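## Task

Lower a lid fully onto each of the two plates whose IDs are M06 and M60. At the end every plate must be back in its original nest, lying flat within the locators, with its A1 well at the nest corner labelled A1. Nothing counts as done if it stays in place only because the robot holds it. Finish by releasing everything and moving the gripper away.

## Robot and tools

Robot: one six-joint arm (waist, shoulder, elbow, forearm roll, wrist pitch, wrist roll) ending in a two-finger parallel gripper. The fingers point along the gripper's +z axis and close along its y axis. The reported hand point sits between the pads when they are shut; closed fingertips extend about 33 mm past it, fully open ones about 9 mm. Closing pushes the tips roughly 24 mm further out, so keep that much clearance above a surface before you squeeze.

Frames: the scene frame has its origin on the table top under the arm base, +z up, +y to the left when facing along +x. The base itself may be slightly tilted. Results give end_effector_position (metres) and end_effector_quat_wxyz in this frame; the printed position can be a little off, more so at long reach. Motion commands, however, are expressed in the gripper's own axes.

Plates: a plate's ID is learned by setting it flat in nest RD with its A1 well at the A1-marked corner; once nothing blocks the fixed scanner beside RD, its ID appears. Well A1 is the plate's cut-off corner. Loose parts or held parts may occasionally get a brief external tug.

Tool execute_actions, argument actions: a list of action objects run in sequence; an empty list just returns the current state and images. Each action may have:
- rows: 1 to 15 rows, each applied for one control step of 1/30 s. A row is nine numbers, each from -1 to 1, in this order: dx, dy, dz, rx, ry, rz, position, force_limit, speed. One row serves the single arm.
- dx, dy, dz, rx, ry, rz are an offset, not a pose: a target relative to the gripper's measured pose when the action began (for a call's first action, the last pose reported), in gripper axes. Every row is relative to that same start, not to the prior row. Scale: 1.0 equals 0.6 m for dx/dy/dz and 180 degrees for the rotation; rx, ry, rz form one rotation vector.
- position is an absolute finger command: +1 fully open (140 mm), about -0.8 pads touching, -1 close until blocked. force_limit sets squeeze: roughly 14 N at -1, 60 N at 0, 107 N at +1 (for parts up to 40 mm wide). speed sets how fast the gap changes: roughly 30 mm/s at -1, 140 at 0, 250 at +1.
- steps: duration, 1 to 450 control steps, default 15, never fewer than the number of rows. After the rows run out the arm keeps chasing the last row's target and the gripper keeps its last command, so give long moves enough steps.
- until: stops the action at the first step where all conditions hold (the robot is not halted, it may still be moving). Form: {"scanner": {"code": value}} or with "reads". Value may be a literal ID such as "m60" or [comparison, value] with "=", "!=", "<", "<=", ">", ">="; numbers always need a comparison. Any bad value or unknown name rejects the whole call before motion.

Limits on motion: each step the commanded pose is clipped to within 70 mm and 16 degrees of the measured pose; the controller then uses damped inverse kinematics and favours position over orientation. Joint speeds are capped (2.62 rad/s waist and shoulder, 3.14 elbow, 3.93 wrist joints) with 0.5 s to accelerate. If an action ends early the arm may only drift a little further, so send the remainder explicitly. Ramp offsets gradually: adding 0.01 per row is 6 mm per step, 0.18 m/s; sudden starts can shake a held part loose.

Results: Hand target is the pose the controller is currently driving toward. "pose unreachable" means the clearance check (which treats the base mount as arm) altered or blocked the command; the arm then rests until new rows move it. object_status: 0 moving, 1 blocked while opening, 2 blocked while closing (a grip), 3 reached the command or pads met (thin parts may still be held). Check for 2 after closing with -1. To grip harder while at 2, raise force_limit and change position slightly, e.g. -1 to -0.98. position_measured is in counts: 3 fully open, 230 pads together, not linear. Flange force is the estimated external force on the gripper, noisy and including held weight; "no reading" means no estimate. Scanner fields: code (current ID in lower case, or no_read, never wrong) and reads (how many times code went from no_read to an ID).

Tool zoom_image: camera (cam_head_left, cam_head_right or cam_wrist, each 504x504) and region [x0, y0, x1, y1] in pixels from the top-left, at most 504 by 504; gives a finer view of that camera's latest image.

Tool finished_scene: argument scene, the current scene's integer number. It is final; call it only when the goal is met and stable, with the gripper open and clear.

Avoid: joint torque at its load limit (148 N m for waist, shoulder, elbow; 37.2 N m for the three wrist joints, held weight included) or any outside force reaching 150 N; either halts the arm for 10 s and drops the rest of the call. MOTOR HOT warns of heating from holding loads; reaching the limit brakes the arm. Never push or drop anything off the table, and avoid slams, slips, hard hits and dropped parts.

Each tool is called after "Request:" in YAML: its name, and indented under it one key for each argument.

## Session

Request:
execute_actions:
  actions: []

Scene clock: 0.00 s.
end_effector_position=(-0.0564, +0.4028, +0.2094) position_measured=3 object_status=3 end_effector_quat_wxyz=(+0.157, +0.446, +0.881, +0.004)
Joint positions: [ 2.349 -0.167 -0.722  0.485 -1.138  1.047]
Joint velocities: [-0.    -0.     0.     0.    -0.001  0.   ]
Flange force (N, the push that the arm receives, along the gripper's own x y z axes): no reading
Hand target: -0.056, +0.403, +0.209; +0.157, +0.446, +0.881, +0.004
scanner: code=no_read reads=0

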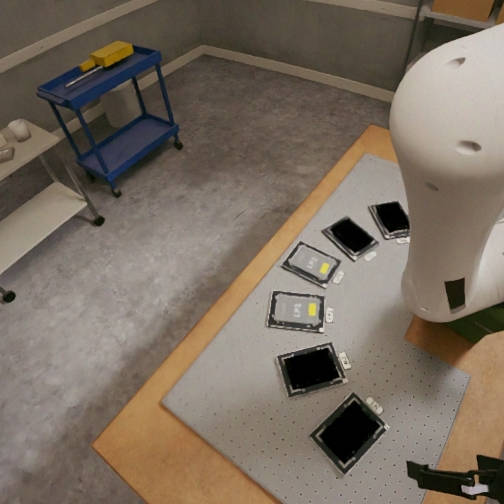

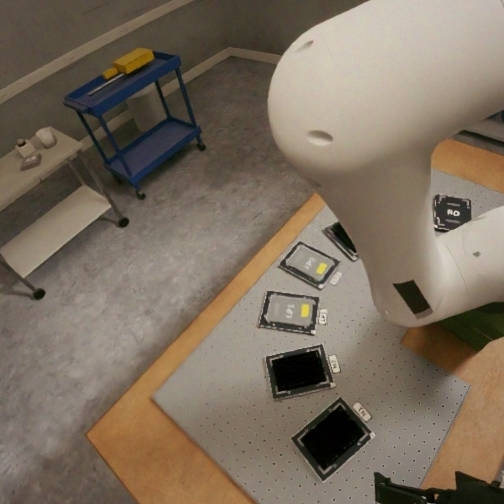

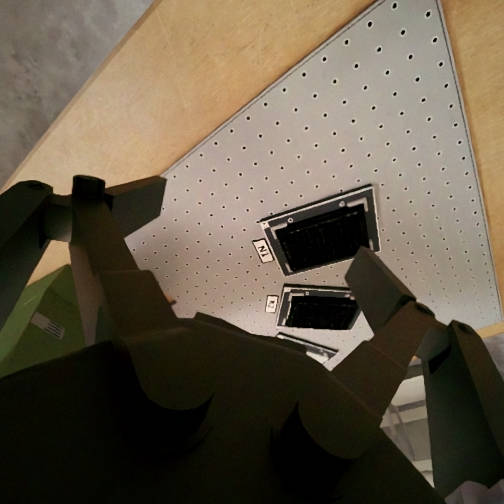

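Request:
execute_actions:
  actions:
    - {"rows":[[0,0,0,0.0475,0.088,0,0.5,0,0]],"steps":24}
    - {"rows":[[-0.39,0.367,0.2,0,0,0.412,0.5,0,0]],"steps":70}

Request:
zoom_image:
  camera: "cam_wrist"
  region: [0,20,200,220]

Scene clock: 11.90 s.
end_effector_position=(+0.2553, +0.3455, +0.0876) position_measured=66 object_status=3 end_effector_quat_wxyz=(-0.001, +0.899, +0.438, -0.004)
Joint positions: [ 1.073  0.036 -0.643 -0.287 -0.494  1.554]
Joint velocities: [ 0.     0.001 -0.     0.    -0.     0.   ]
Flange force (N, the push that the arm receives, along the gripper's own x y z axes): [-8.3 -2.8 -5.7]
Flange force at the end of the 1st action (N, along the gripper's axes at the end of the call): [-6.3 7.4 1.1]
Hand target: +0.255, +0.346, +0.088; -0.001, +0.899, +0.438, -0.004
Off the commanded pose: 0.004 m, 1 deg.
scanner: code=no_read reads=0

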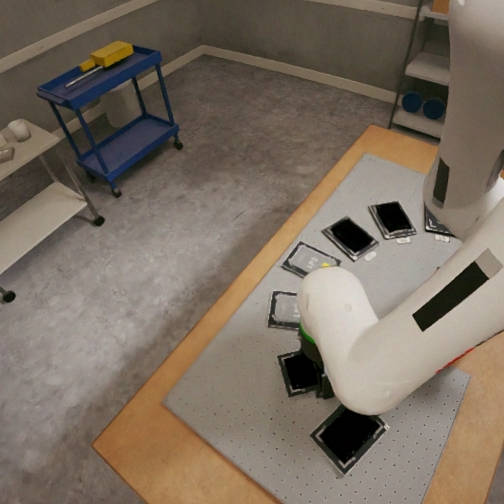

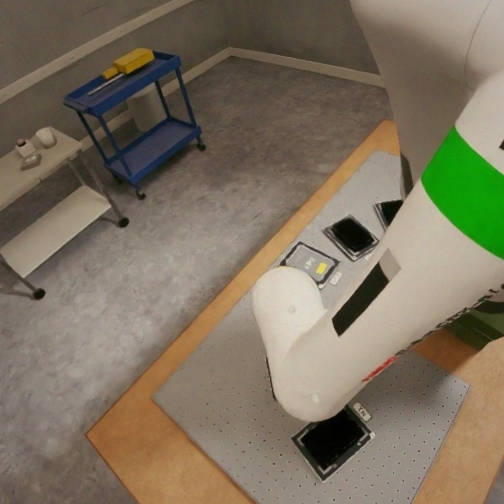

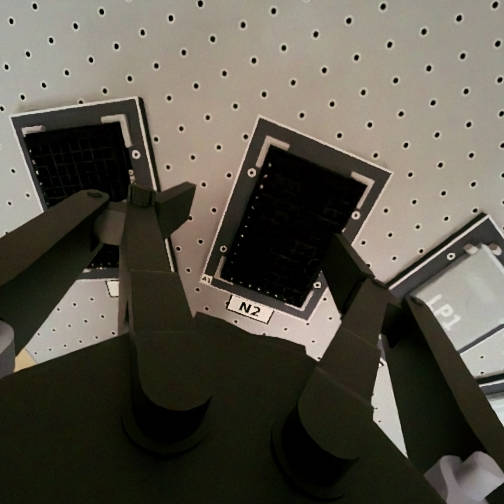

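Region (0, 20, 200, 220) of cam_wrist's 504x504 image, scaled by 2.520, with more detail than that image has.

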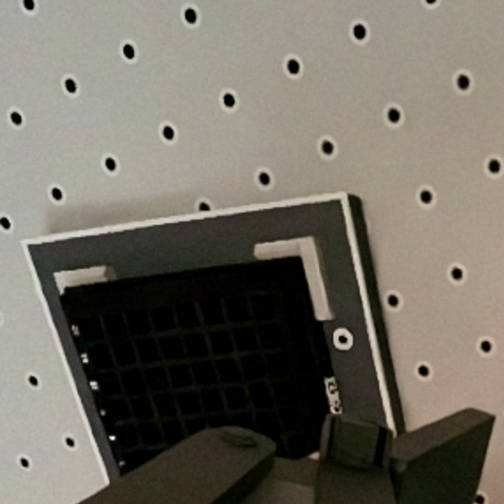

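Request:
execute_actions:
  actions:
    - {"rows":[[-0.06,0.05,0.025,-0.0016,0.002,0.02,0.5,0,0]],"steps":22}

Request:
zoom_image:
  camera: "cam_wrist"
  region: [30,80,150,200]

Scene clock: 17.33 s.
end_effector_position=(+0.2567, +0.2989, +0.0726) position_measured=66 object_status=3 end_effector_quat_wxyz=(-0.000, +0.912, +0.409, -0.001)
Joint positions: [ 1.009  0.057 -0.705 -0.382 -0.425  1.645]
Joint velocities: [-0.002  0.    -0.     0.    -0.    -0.   ]
Flange force (N, the push that the arm receives, along the gripper's own x y z axes): [-4.0 2.4 -6.3]
Hand target: +0.257, +0.299, +0.073; -0.000, +0.912, +0.409, -0.001
Off the commanded pose: 0.000 m, 0 deg.
scanner: code=no_read reads=0

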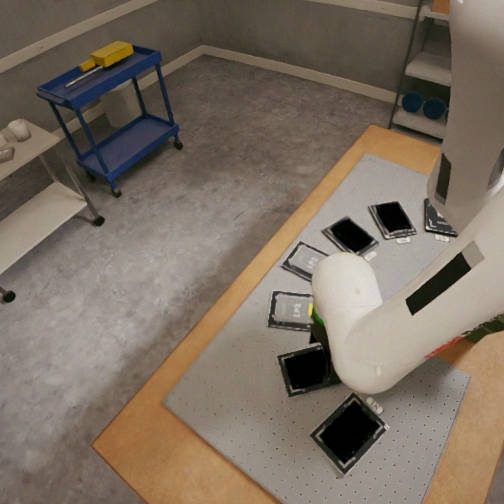

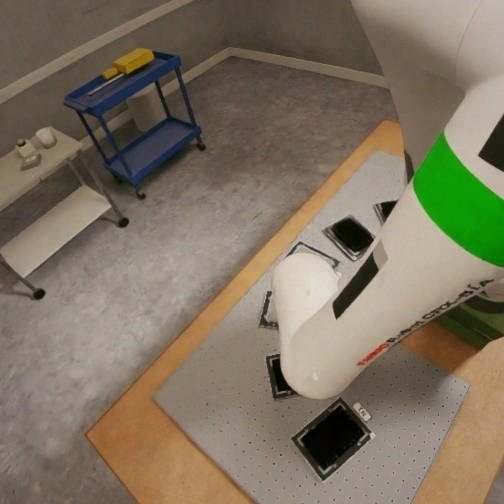

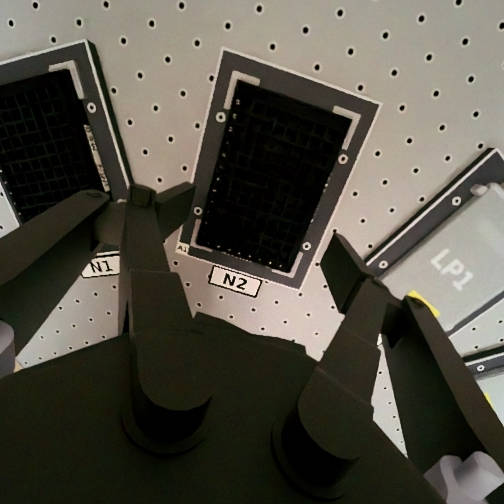

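Region (30, 80, 150, 200) of cam_wrist's 504x504 image, scaled by 4.200, with more detail than that image has.

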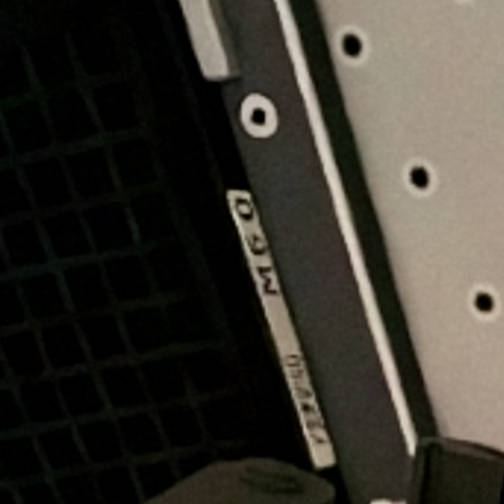

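Request:
zoom_image:
  camera: "cam_wrist"
  region: [72,120,108,156]

Request:
execute_actions:
  actions:
    - {"rows":[[-0.01,0.1,-0.015,0,0,0.05,0.5,0,0],[-0.025,0.282,-0.01,0,0,0.1333,0.5,0,0]],"steps":34}
    - {"rows":[[0,0,0.024,0,0,0,0.5,0,0]],"steps":14}

Request:
zoom_image:
  camera: "cam_wrist"
  region: [30,110,120,200]

Request:
zoom_image:
  camera: "cam_wrist"
  region: [160,80,400,320]

Region (72, 120, 108, 156) of cam_wrist's 504x504 image, scaled by 14.000, with more detail than that image has.

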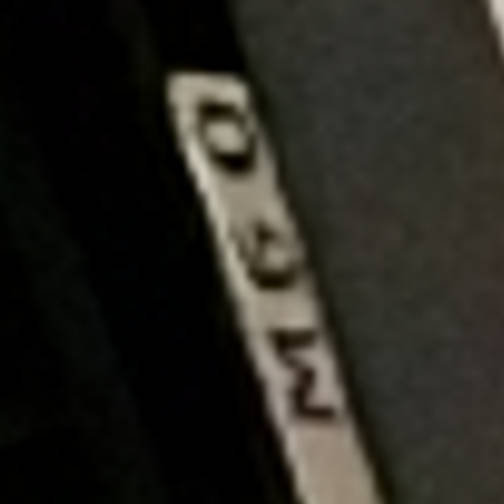

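Scene clock: 24.03 s.
end_effector_position=(+0.3727, +0.1780, +0.0637) position_measured=66 object_status=3 end_effector_quat_wxyz=(-0.003, +0.978, +0.210, -0.001)
Joint positions: [ 0.468  0.313 -0.497 -0.662 -0.585  1.976]
Joint velocities: [-0.002 -0.     0.     0.001 -0.     0.   ]
Flange force (N, the push that the arm receives, along the gripper's own x y z axes): [-7.4 -5.0 -4.7]
Flange force at the end of the 1st action (N, along the gripper's axes at the end of the call): [-7.1 -4.3 -5.2]
Hand target: +0.373, +0.178, +0.064; -0.003, +0.978, +0.210, -0.001
Off the commanded pose: 0.000 m, 0 deg.
scanner: code=no_read reads=0

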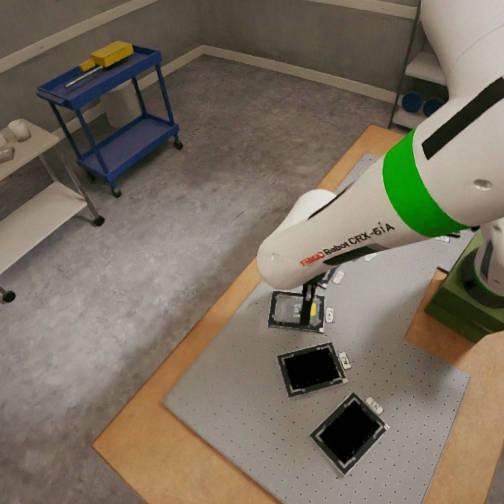

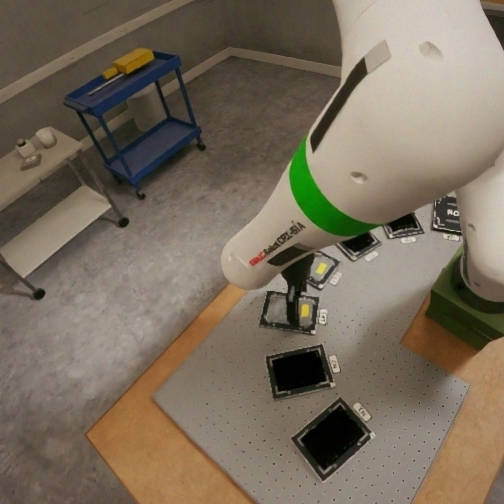

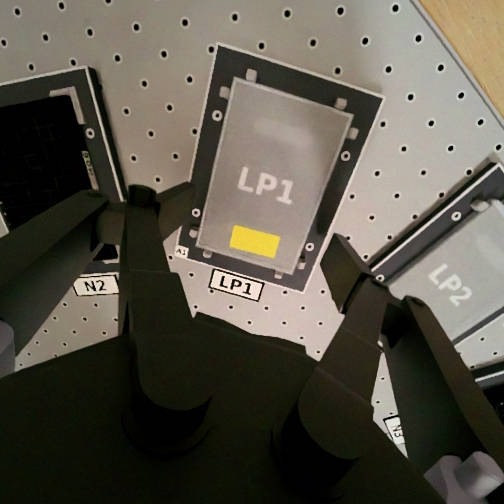

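Region (30, 110, 120, 200) of cam_wrist's 504x504 image, scaled by 5.600, with more detail than that image has.

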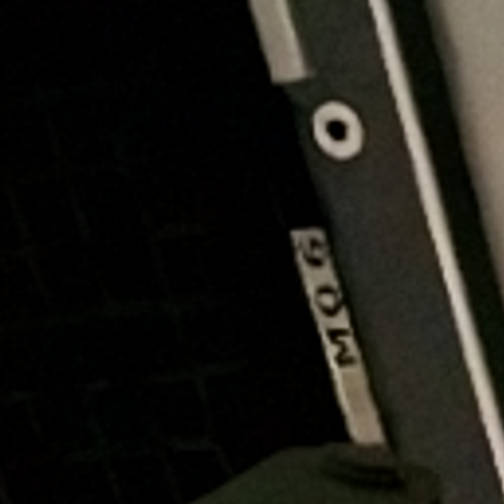

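Region (160, 80, 400, 320) of cam_wrist's 504x504 image, scaled by 2.100, with more detail than that image has.

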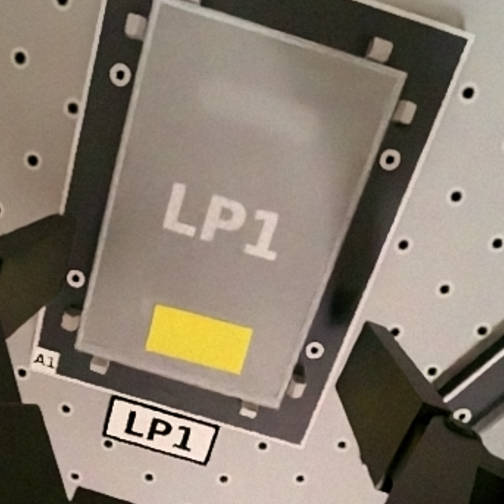

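Request:
execute_actions:
  actions:
    - {"rows":[[0.04,-0.0072,0.004,-0.002,0,-0.007,0.5,0,0]],"steps":16}
    - {"rows":[[0,0,0.013,0,0,0,0.45,0,0]],"steps":14}

Request:
zoom_image:
  camera: "cam_wrist"
  region: [160,80,400,320]

Scene clock: 29.80 s.
end_effector_position=(+0.3927, +0.1918, +0.0536) position_measured=72 object_status=3 end_effector_quat_wxyz=(+0.000, +0.975, +0.221, -0.000)
Joint positions: [ 0.487  0.359 -0.438 -0.638 -0.584  1.956]
Joint velocities: [ 0.001 -0.     0.    -0.     0.001  0.   ]
Flange force (N, the push that the arm receives, along the gripper's own x y z axes): [-7.0 -3.6 -2.6]
Flange force at the end of the 1st action (N, along the gripper's axes at the end of the call): [-6.7 -3.3 -4.4]
Hand target: +0.393, +0.192, +0.054; +0.000, +0.975, +0.221, -0.000
Off the commanded pose: 0.000 m, 0 deg.
scanner: code=no_read reads=0

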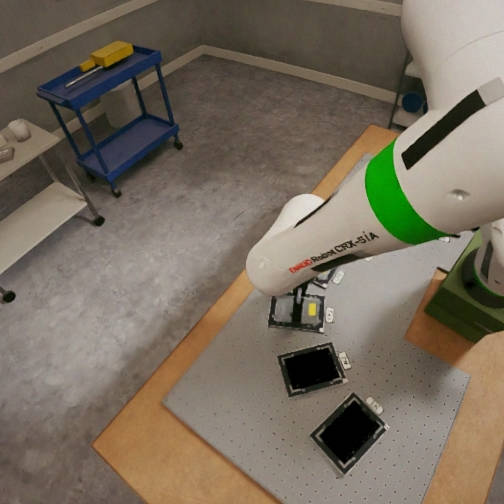

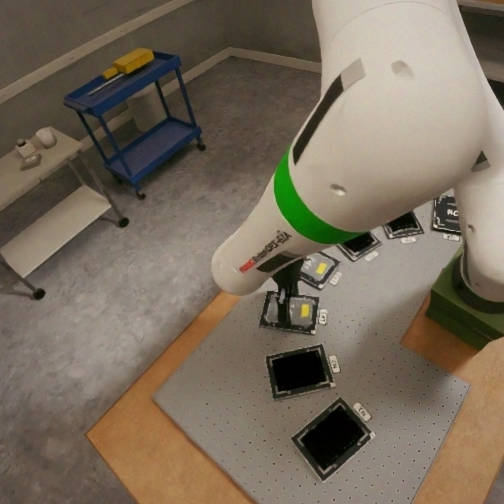

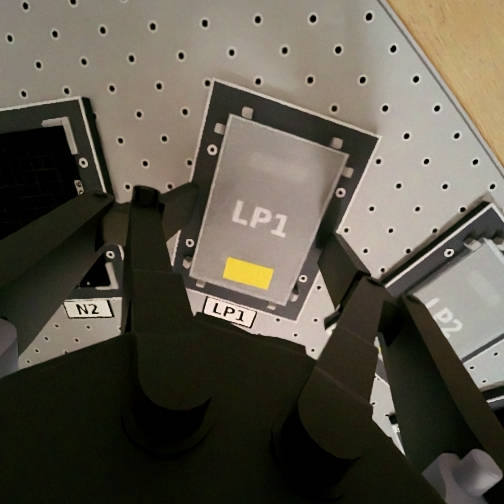

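Region (160, 80, 400, 320) of cam_wrist's 504x504 image, scaled by 2.100, with more detail than that image has.

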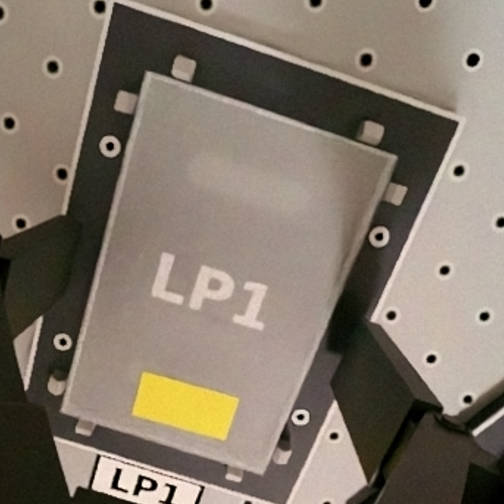

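Request:
execute_actions:
  actions:
    - {"rows":[[0,-0.0008,0.003,0,0,0,0.45,0,0]],"steps":10}
    - {"rows":[[0,0,0,0,0,0,-1,-0.3,-0.7]],"steps":20}
    - {"rows":[[0,0,-0.004,0,0,0,-1,-0.3,0],[0,0,-0.01,0,0,0,-1,-0.3,0],[0,0,-0.02,0,0,0,-1,-0.3,0],[0,0,-0.035,0,0,0,-1,-0.3,0],[0,0,-0.055,0,0,0,-1,-0.3,0]],"steps":20}
    - {"rows":[[-0.005,-0.015,0,0,0,-0.007,-1,-0.3,0],[-0.01,-0.03,0,0,0,-0.015,-1,-0.3,0],[-0.02,-0.06,0,0,0,-0.03,-1,-0.3,0],[-0.249,-0.525,0,0,0,-0.262,-1,-0.3,0]],"steps":60}
    - {"rows":[[0,0,0.022,0,0,0,-1,-0.3,0]],"steps":16}

Request:
zoom_image:
  camera: "cam_wrist"
  region: [160,80,400,320]

Scene clock: 46.00 s.
end_effector_position=(+0.1238, +0.4073, +0.0701) position_measured=104 object_status=2 end_effector_quat_wxyz=(+0.005, +0.805, +0.593, +0.000)
Joint positions: [ 1.544 -0.016 -0.84   0.236 -0.332  1.011]
Joint velocities: [ 0.001  0.    -0.     0.     0.002 -0.001]
Flange force (N, the push that the arm receives, along the gripper's own x y z axes): no reading
Flange force at the end of the 1st action (N, along the gripper's axes at the end of the call): [-2.2 -9.0 -5.7]
Flange force at the end of the 2nd action (N, along the gripper's axes at the end of the call): [-3.4 -16.3 -49.7]
Flange force at the end of the 3rd action (N, along the gripper's axes at the end of the call): [-2.9 -9.4 -5.6]
Flange force at the end of the 4th action (N, along the gripper's axes at the end of the call): [-7.7 -2.8 -2.9]
Hand target: +0.124, +0.407, +0.070; +0.005, +0.805, +0.593, +0.000
Off the commanded pose: 0.000 m, 0 deg.
scanner: code=no_read reads=0

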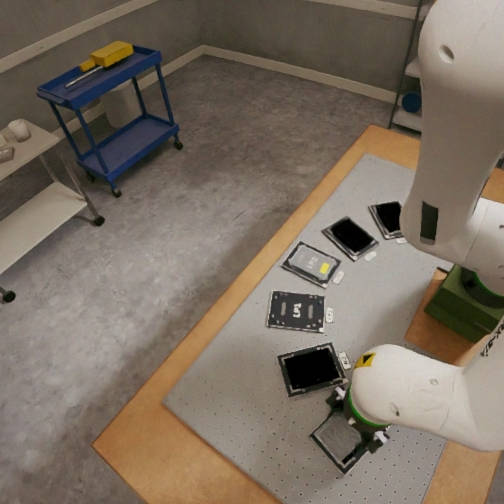

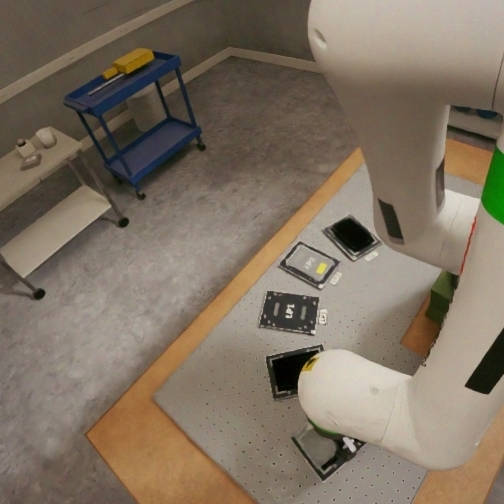

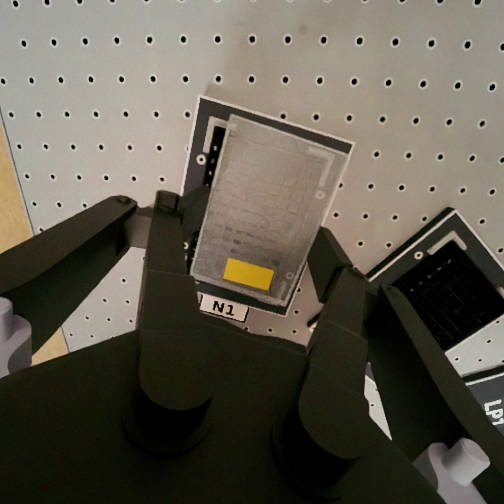

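Region (160, 80, 400, 320) of cam_wrist's 504x504 image, scaled by 2.100, with more detail than that image has.

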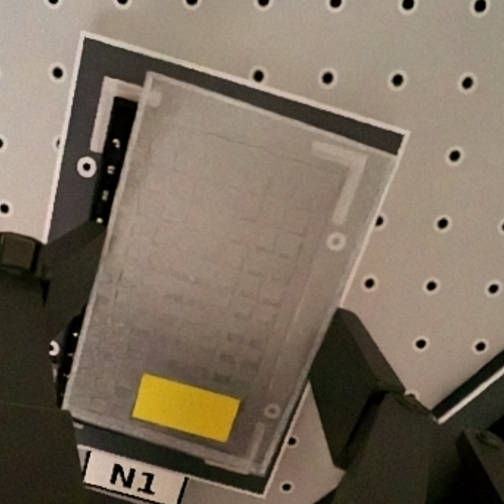

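Request:
execute_actions:
  actions:
    - {"rows":[[-0.0158,-0.0147,0.001,0.0026,0.002,-0.0128,-1,-0.3,0]],"steps":22}

Request:
zoom_image:
  camera: "cam_wrist"
  region: [160,80,400,320]

Scene clock: 50.57 s.
end_effector_position=(+0.1128, +0.4008, +0.0694) position_measured=104 object_status=2 end_effector_quat_wxyz=(-0.000, +0.793, +0.610, +0.000)
Joint positions: [ 1.57  -0.033 -0.883  0.279 -0.301  0.984]
Joint velocities: [ 0.     0.     0.001  0.    -0.    -0.   ]
Flange force (N, the push that the arm receives, along the gripper's own x y z axes): no reading
Hand target: +0.113, +0.401, +0.069; -0.000, +0.793, +0.610, +0.000
Off the commanded pose: 0.000 m, 0 deg.
scanner: code=no_read reads=0

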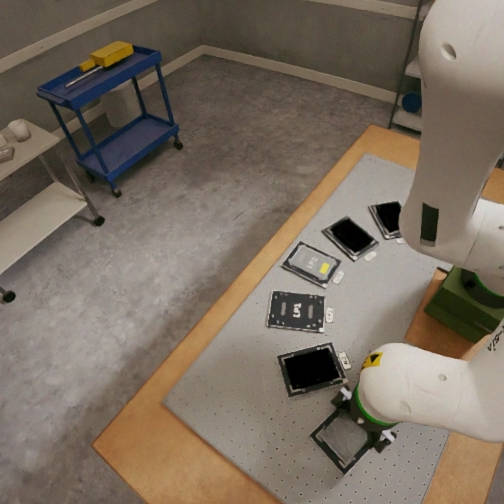

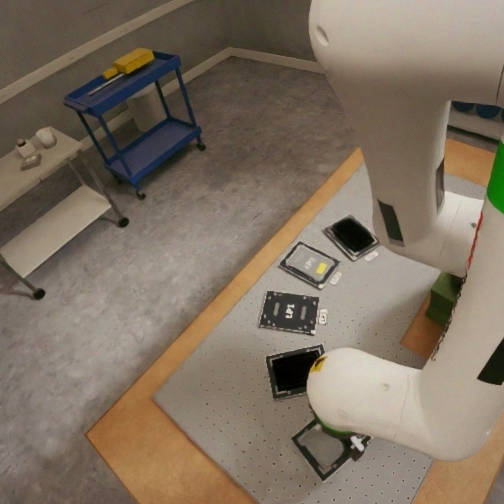

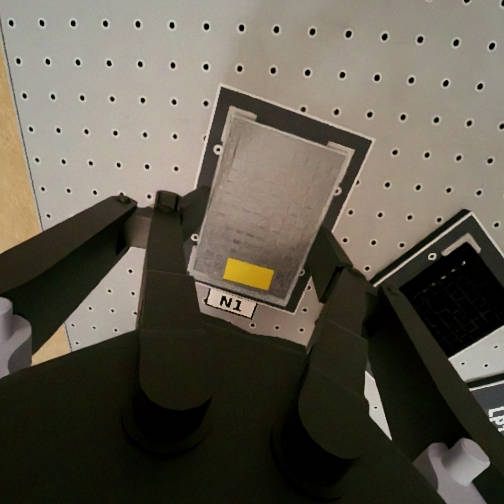

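Region (160, 80, 400, 320) of cam_wrist's 504x504 image, scaled by 2.100, with more detail than that image has.

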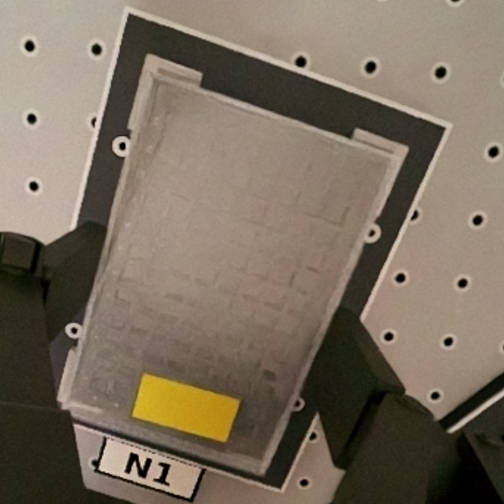

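Request:
execute_actions:
  actions:
    - {"rows":[[-0.0005,-0.0008,0.002,0,0,0.0028,-1,-0.3,0]],"steps":12}
    - {"rows":[[0,0,0.001,0,0,0,-1,-0.3,0],[0,0,0.002,0,0,0,-1,-0.3,0],[0,0,0.003,0,0,0,-1,-0.3,0],[0,0,0.004,0,0,0,-1,-0.3,0],[0,0,0.005,0,0,0,-1,-0.3,0],[0,0,0.006,0,0,0,-1,-0.3,0]],"steps":14}

Request:
zoom_image:
  camera: "cam_wrist"
  region: [160,80,400,320]

Scene clock: 57.10 s.
end_effector_position=(+0.1122, +0.4007, +0.0647) position_measured=104 object_status=2 end_effector_quat_wxyz=(-0.000, +0.795, +0.606, +0.000)
Joint positions: [ 1.568 -0.018 -0.887  0.296 -0.282  0.96 ]
Joint velocities: [ 0.     0.    -0.     0.002 -0.    -0.002]
Flange force (N, the push that the arm receives, along the gripper's own x y z axes): no reading
Flange force at the end of the 1st action (N, along the gripper's axes at the end of the call): no reading
Hand target: +0.112, +0.401, +0.065; -0.000, +0.795, +0.606, +0.000
Off the commanded pose: 0.000 m, 0 deg.
scanner: code=no_read reads=0

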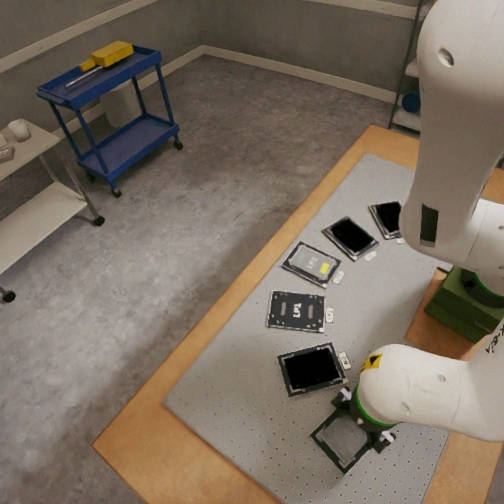

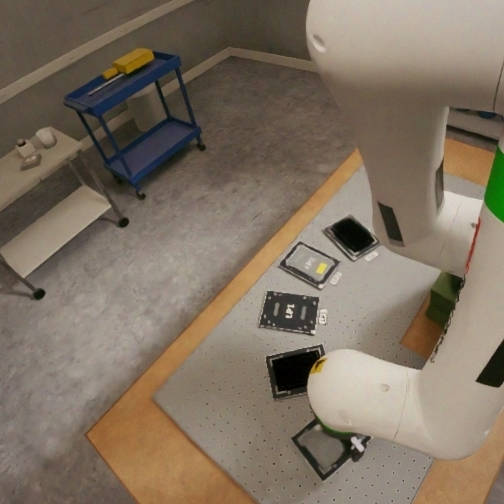

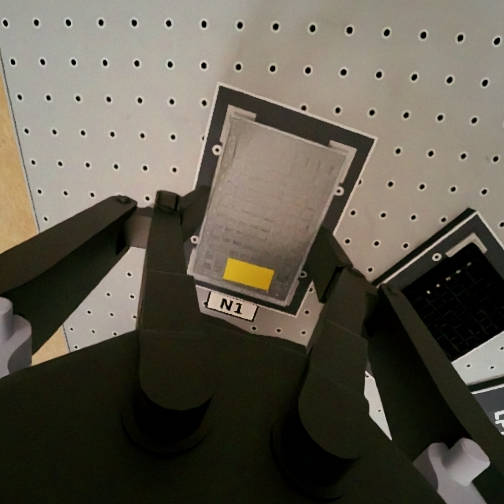

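Region (160, 80, 400, 320) of cam_wrist's 504x504 image, scaled by 2.100, with more detail than that image has.

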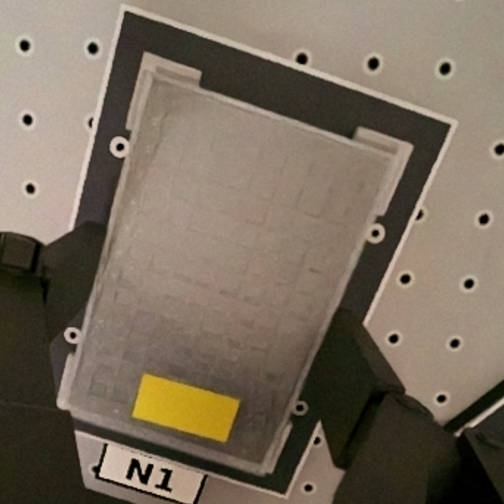

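The lid hasn't shifted in the grip, so I'll lower it the rest of the way.

Request:
execute_actions:
  actions:
    - {"rows":[[0,0,0.001,0,0,0,-1,-0.3,0],[0,0,0.002,0,0,0,-1,-0.3,0],[0,0,0.003,0,0,0,-1,-0.3,0],[0,0,0.004,0,0,0,-1,-0.3,0]],"steps":12}

Request:
zoom_image:
  camera: "cam_wrist"
  region: [160,80,400,320]

Request:
execute_actions:
  actions:
    - {"rows":[[0,0,0,0,0,0,0.5,0,-0.5]],"steps":12}

Request:
zoom_image:
  camera: "cam_wrist"
  region: [160,80,400,320]

Scene clock: 62.77 s.
end_effector_position=(+0.1123, +0.4008, +0.0623) position_measured=104 object_status=2 end_effector_quat_wxyz=(-0.000, +0.795, +0.606, +0.000)
Joint positions: [ 1.567 -0.01  -0.888  0.303 -0.273  0.953]
Joint velocities: [ 0.     0.001 -0.001  0.002 -0.001 -0.002]
Flange force (N, the push that the arm receives, along the gripper's own x y z axes): no reading
Hand target: +0.112, +0.401, +0.062; -0.000, +0.795, +0.606, +0.000
Off the commanded pose: 0.000 m, 0 deg.
scanner: code=no_read reads=0

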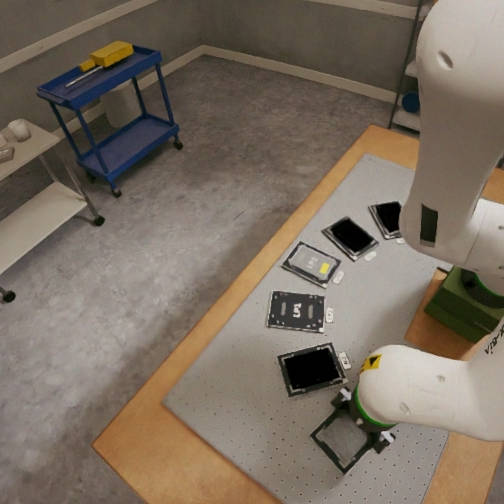

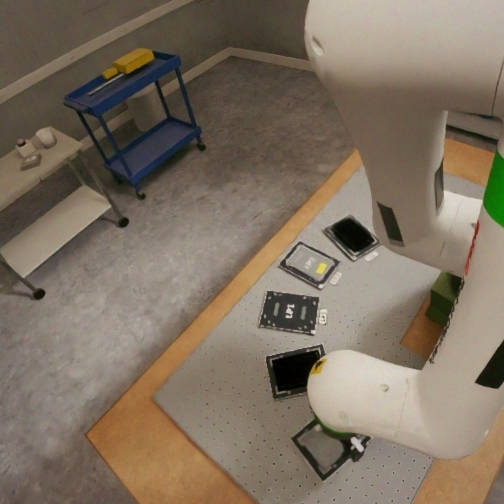

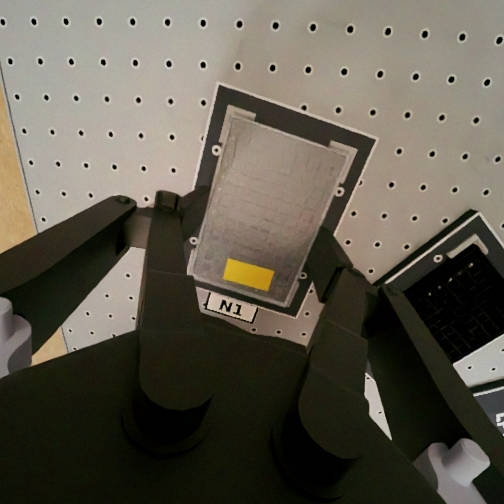

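Region (160, 80, 400, 320) of cam_wrist's 504x504 image, scaled by 2.100, with more detail than that image has.

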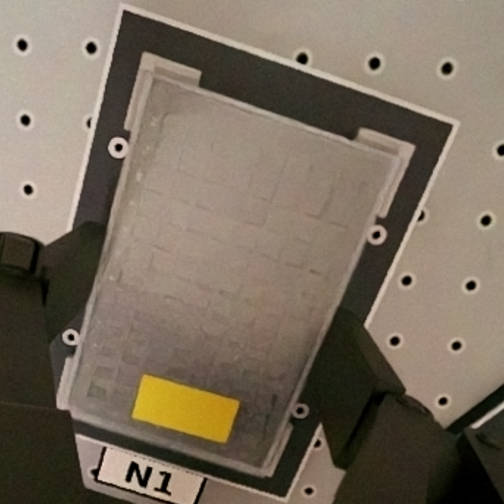

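Scene clock: 63.17 s.
end_effector_position=(+0.1123, +0.4006, +0.0622) position_measured=66 object_status=0 end_effector_quat_wxyz=(-0.000, +0.795, +0.606, +0.000)
Joint positions: [ 1.567 -0.01  -0.888  0.303 -0.273  0.953]
Joint velocities: [-0.001 -0.002 -0.    -0.001  0.     0.   ]
Flange force (N, the push that the arm receives, along the gripper's own x y z axes): no reading
Hand target: +0.112, +0.401, +0.062; -0.000, +0.795, +0.606, +0.000
Off the commanded pose: 0.000 m, 0 deg.
scanner: code=no_read reads=0

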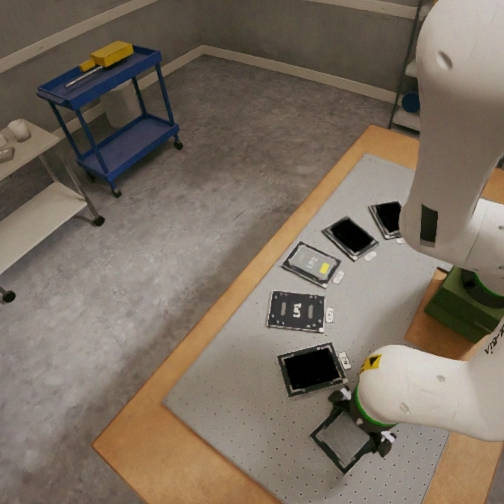

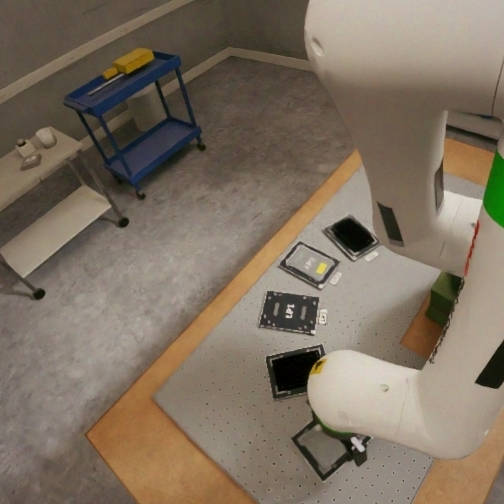

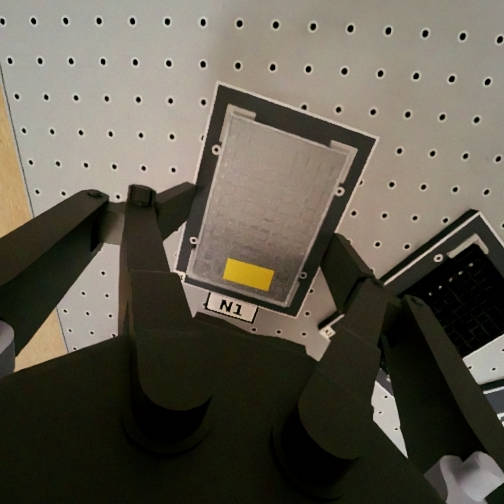

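Region (160, 80, 400, 320) of cam_wrist's 504x504 image, scaled by 2.100, with more detail than that image has.

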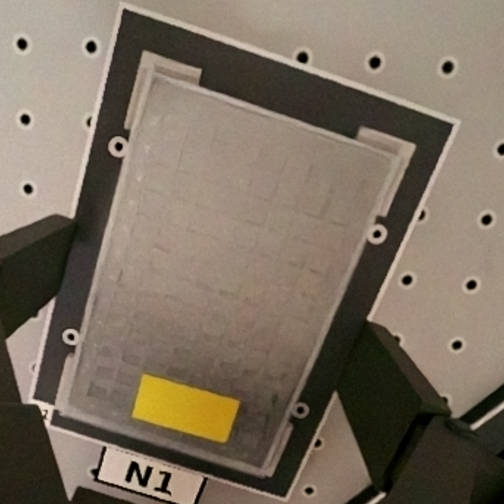

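Request:
execute_actions:
  actions:
    - {"rows":[[0,0,-0.045,0,0,0,0.5,0,0]],"steps":16}
    - {"rows":[[-0.104,0.435,0,0,0,0.2,0.5,0,0]],"steps":42}
    - {"rows":[[-0.13,0.435,0,0,0,0.2,0.5,0,0]],"steps":42}
    - {"rows":[[0,0,0.04,0,0,0,0.5,0,0]],"steps":16}

Request:
zoom_image:
  camera: "cam_wrist"
  region: [160,80,400,320]

Scene clock: 70.80 s.
end_effector_position=(+0.4473, +0.0256, +0.0630) position_measured=66 object_status=3 end_effector_quat_wxyz=(-0.004, +1.000, +0.021, -0.001)
Joint positions: [ 0.063  0.567 -0.31  -0.699 -0.704  2.017]
Joint velocities: [-0.002 -0.     0.    -0.001  0.    -0.   ]
Flange force (N, the push that the arm receives, along the gripper's own x y z axes): [-3.9 -1.5 -2.1]
Flange force at the end of the 1st action (N, along the gripper's axes at the end of the call): no reading
Flange force at the end of the 2nd action (N, along the gripper's axes at the end of the call): [2.3 7.1 -0.7]
Flange force at the end of the 3rd action (N, along the gripper's axes at the end of the call): [-6.3 -4.3 -3.5]
Hand target: +0.447, +0.026, +0.063; -0.004, +1.000, +0.021, -0.001
Off the commanded pose: 0.000 m, 0 deg.
scanner: code=no_read reads=0

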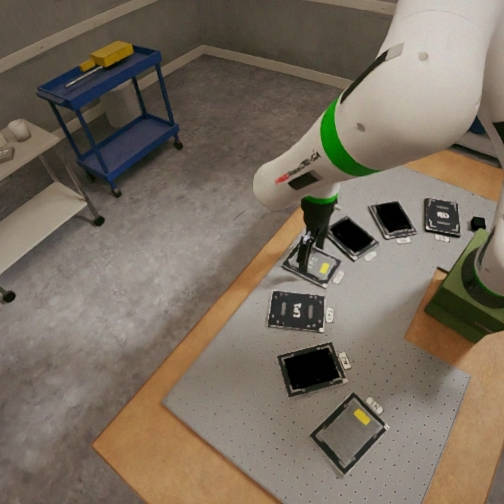

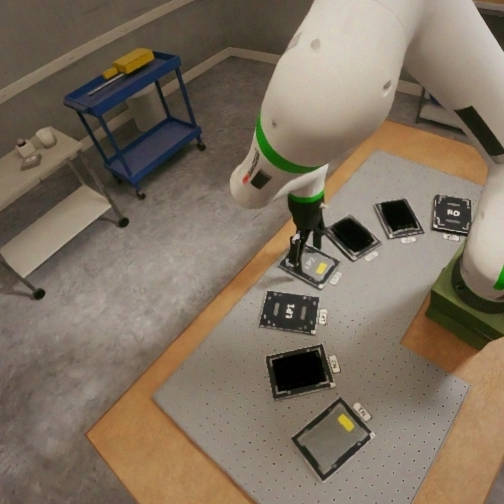

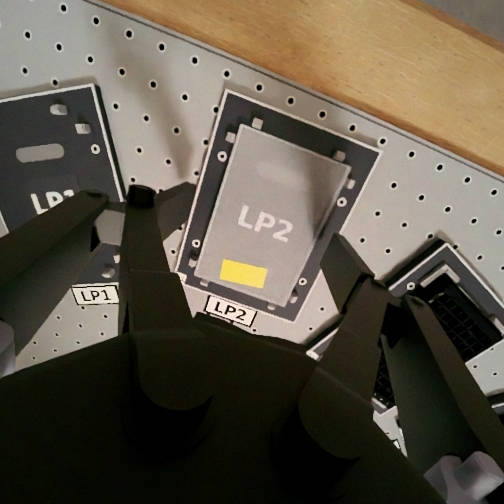

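Region (160, 80, 400, 320) of cam_wrist's 504x504 image, scaled by 2.100, with more detail than that image has.

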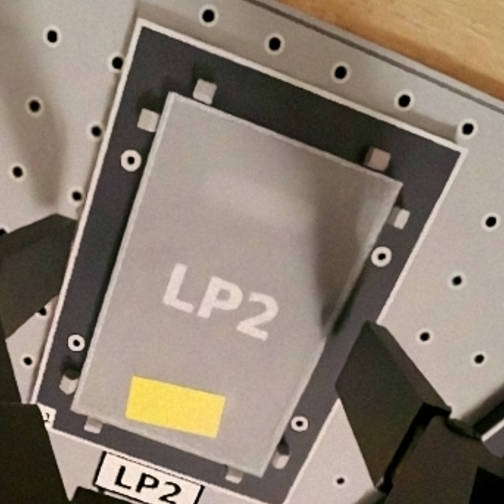

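Request:
execute_actions:
  actions:
    - {"rows":[[-0.0077,0.0055,0.0157,-0.0025,0,0.0128,0.45,0,0]],"steps":20}

Request:
zoom_image:
  camera: "cam_wrist"
  region: [160,80,400,320]

Scene clock: 74.23 s.
end_effector_position=(+0.4429, +0.0221, +0.0535) position_measured=72 object_status=3 end_effector_quat_wxyz=(+0.000, +1.000, +0.001, -0.001)
Joint positions: [ 0.071  0.583 -0.317 -0.708 -0.679  1.987]
Joint velocities: [-0.001 -0.    -0.    -0.001  0.001 -0.   ]
Flange force (N, the push that the arm receives, along the gripper's own x y z axes): [-5.1 -3.4 -3.2]
Hand target: +0.443, +0.022, +0.054; +0.000, +1.000, +0.001, -0.001
Off the commanded pose: 0.000 m, 0 deg.
scanner: code=no_read reads=0

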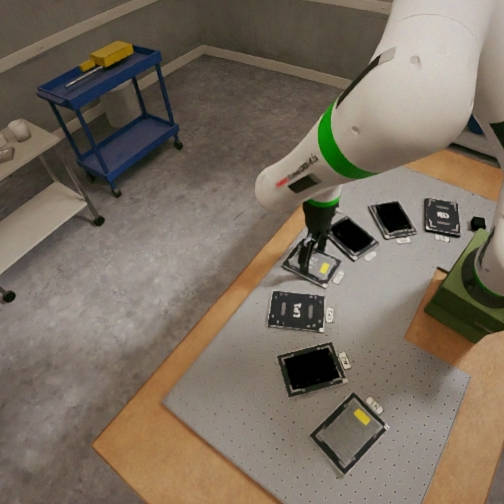

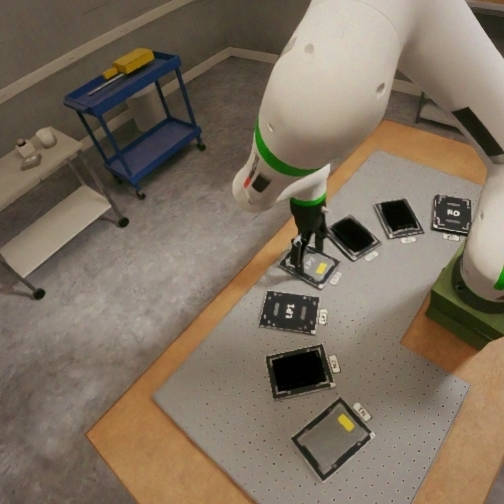

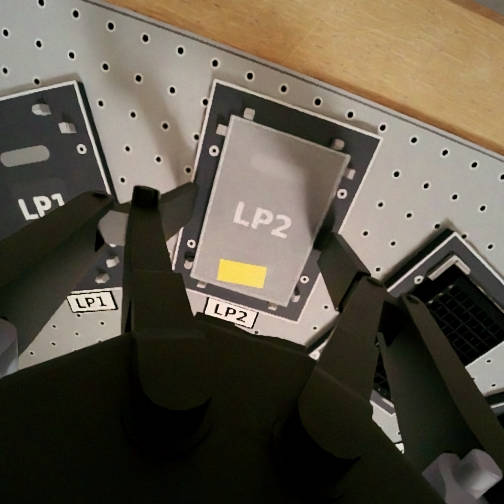

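Region (160, 80, 400, 320) of cam_wrist's 504x504 image, scaled by 2.100, with more detail than that image has.

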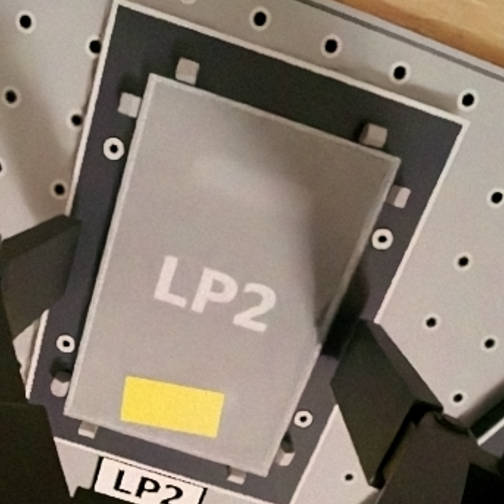

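Request:
execute_actions:
  actions:
    - {"rows":[[-0.0008,0.0012,0.003,0,0,0,0.45,0,0]],"steps":10}
    - {"rows":[[0,0,0,0,0,0,-1,-0.3,-0.7]],"steps":20}
    - {"rows":[[0,0,-0.004,0,0,0,-1,-0.3,0],[0,0,-0.01,0,0,0,-1,-0.3,0],[0,0,-0.02,0,0,0,-1,-0.3,0],[0,0,-0.035,0,0,0,-1,-0.3,0],[0,0,-0.055,0,0,0,-1,-0.3,0]],"steps":20}
    - {"rows":[[-0.005,-0.015,0,0,0,-0.007,-1,-0.3,0],[-0.01,-0.03,0,0,0,-0.015,-1,-0.3,0],[-0.02,-0.06,0,0,0,-0.03,-1,-0.3,0],[-0.288,-0.501,0,0,0,-0.268,-1,-0.3,0]],"steps":54}
    - {"rows":[[0,0,0.023,0,0,0,-1,-0.3,0]],"steps":16}

Request:
zoom_image:
  camera: "cam_wrist"
  region: [160,80,400,320]

Scene clock: 84.73 s.
end_effector_position=(+0.2678, +0.3167, +0.0696) position_measured=104 object_status=2 end_effector_quat_wxyz=(+0.004, +0.912, +0.410, -0.001)
Joint positions: [ 1.014  0.091 -0.655 -0.349 -0.444  1.611]
Joint velocities: [ 0.001  0.001  0.    -0.001  0.     0.   ]
Flange force (N, the push that the arm receives, along the gripper's own x y z axes): [-8.9 -5.9 -7.2]
Flange force at the end of the 1st action (N, along the gripper's axes at the end of the call): [-2.4 -2.8 -2.0]
Flange force at the end of the 2nd action (N, along the gripper's axes at the end of the call): [-2.5 -16.2 -45.6]
Flange force at the end of the 3rd action (N, along the gripper's axes at the end of the call): [0.2 -6.9 -1.9]
Flange force at the end of the 4th action (N, along the gripper's axes at the end of the call): [-6.9 -4.0 -1.3]
Hand target: +0.268, +0.317, +0.070; +0.004, +0.912, +0.410, -0.001
Off the commanded pose: 0.000 m, 0 deg.
scanner: code=no_read reads=0

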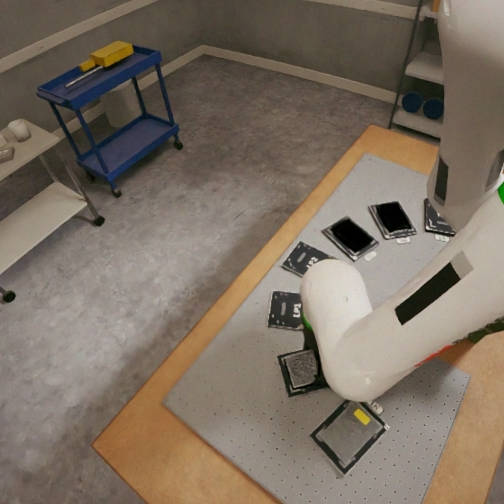

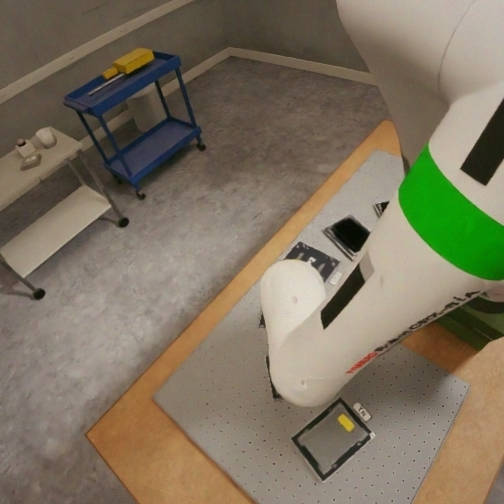

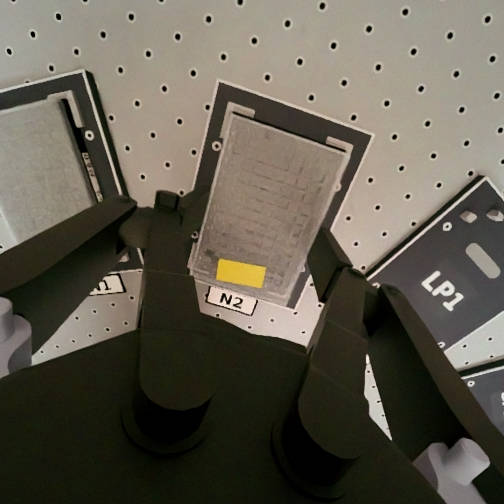

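Region (160, 80, 400, 320) of cam_wrist's 504x504 image, scaled by 2.100, with more detail than that image has.

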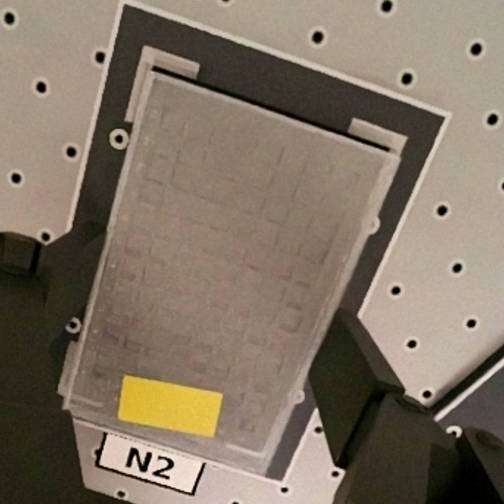

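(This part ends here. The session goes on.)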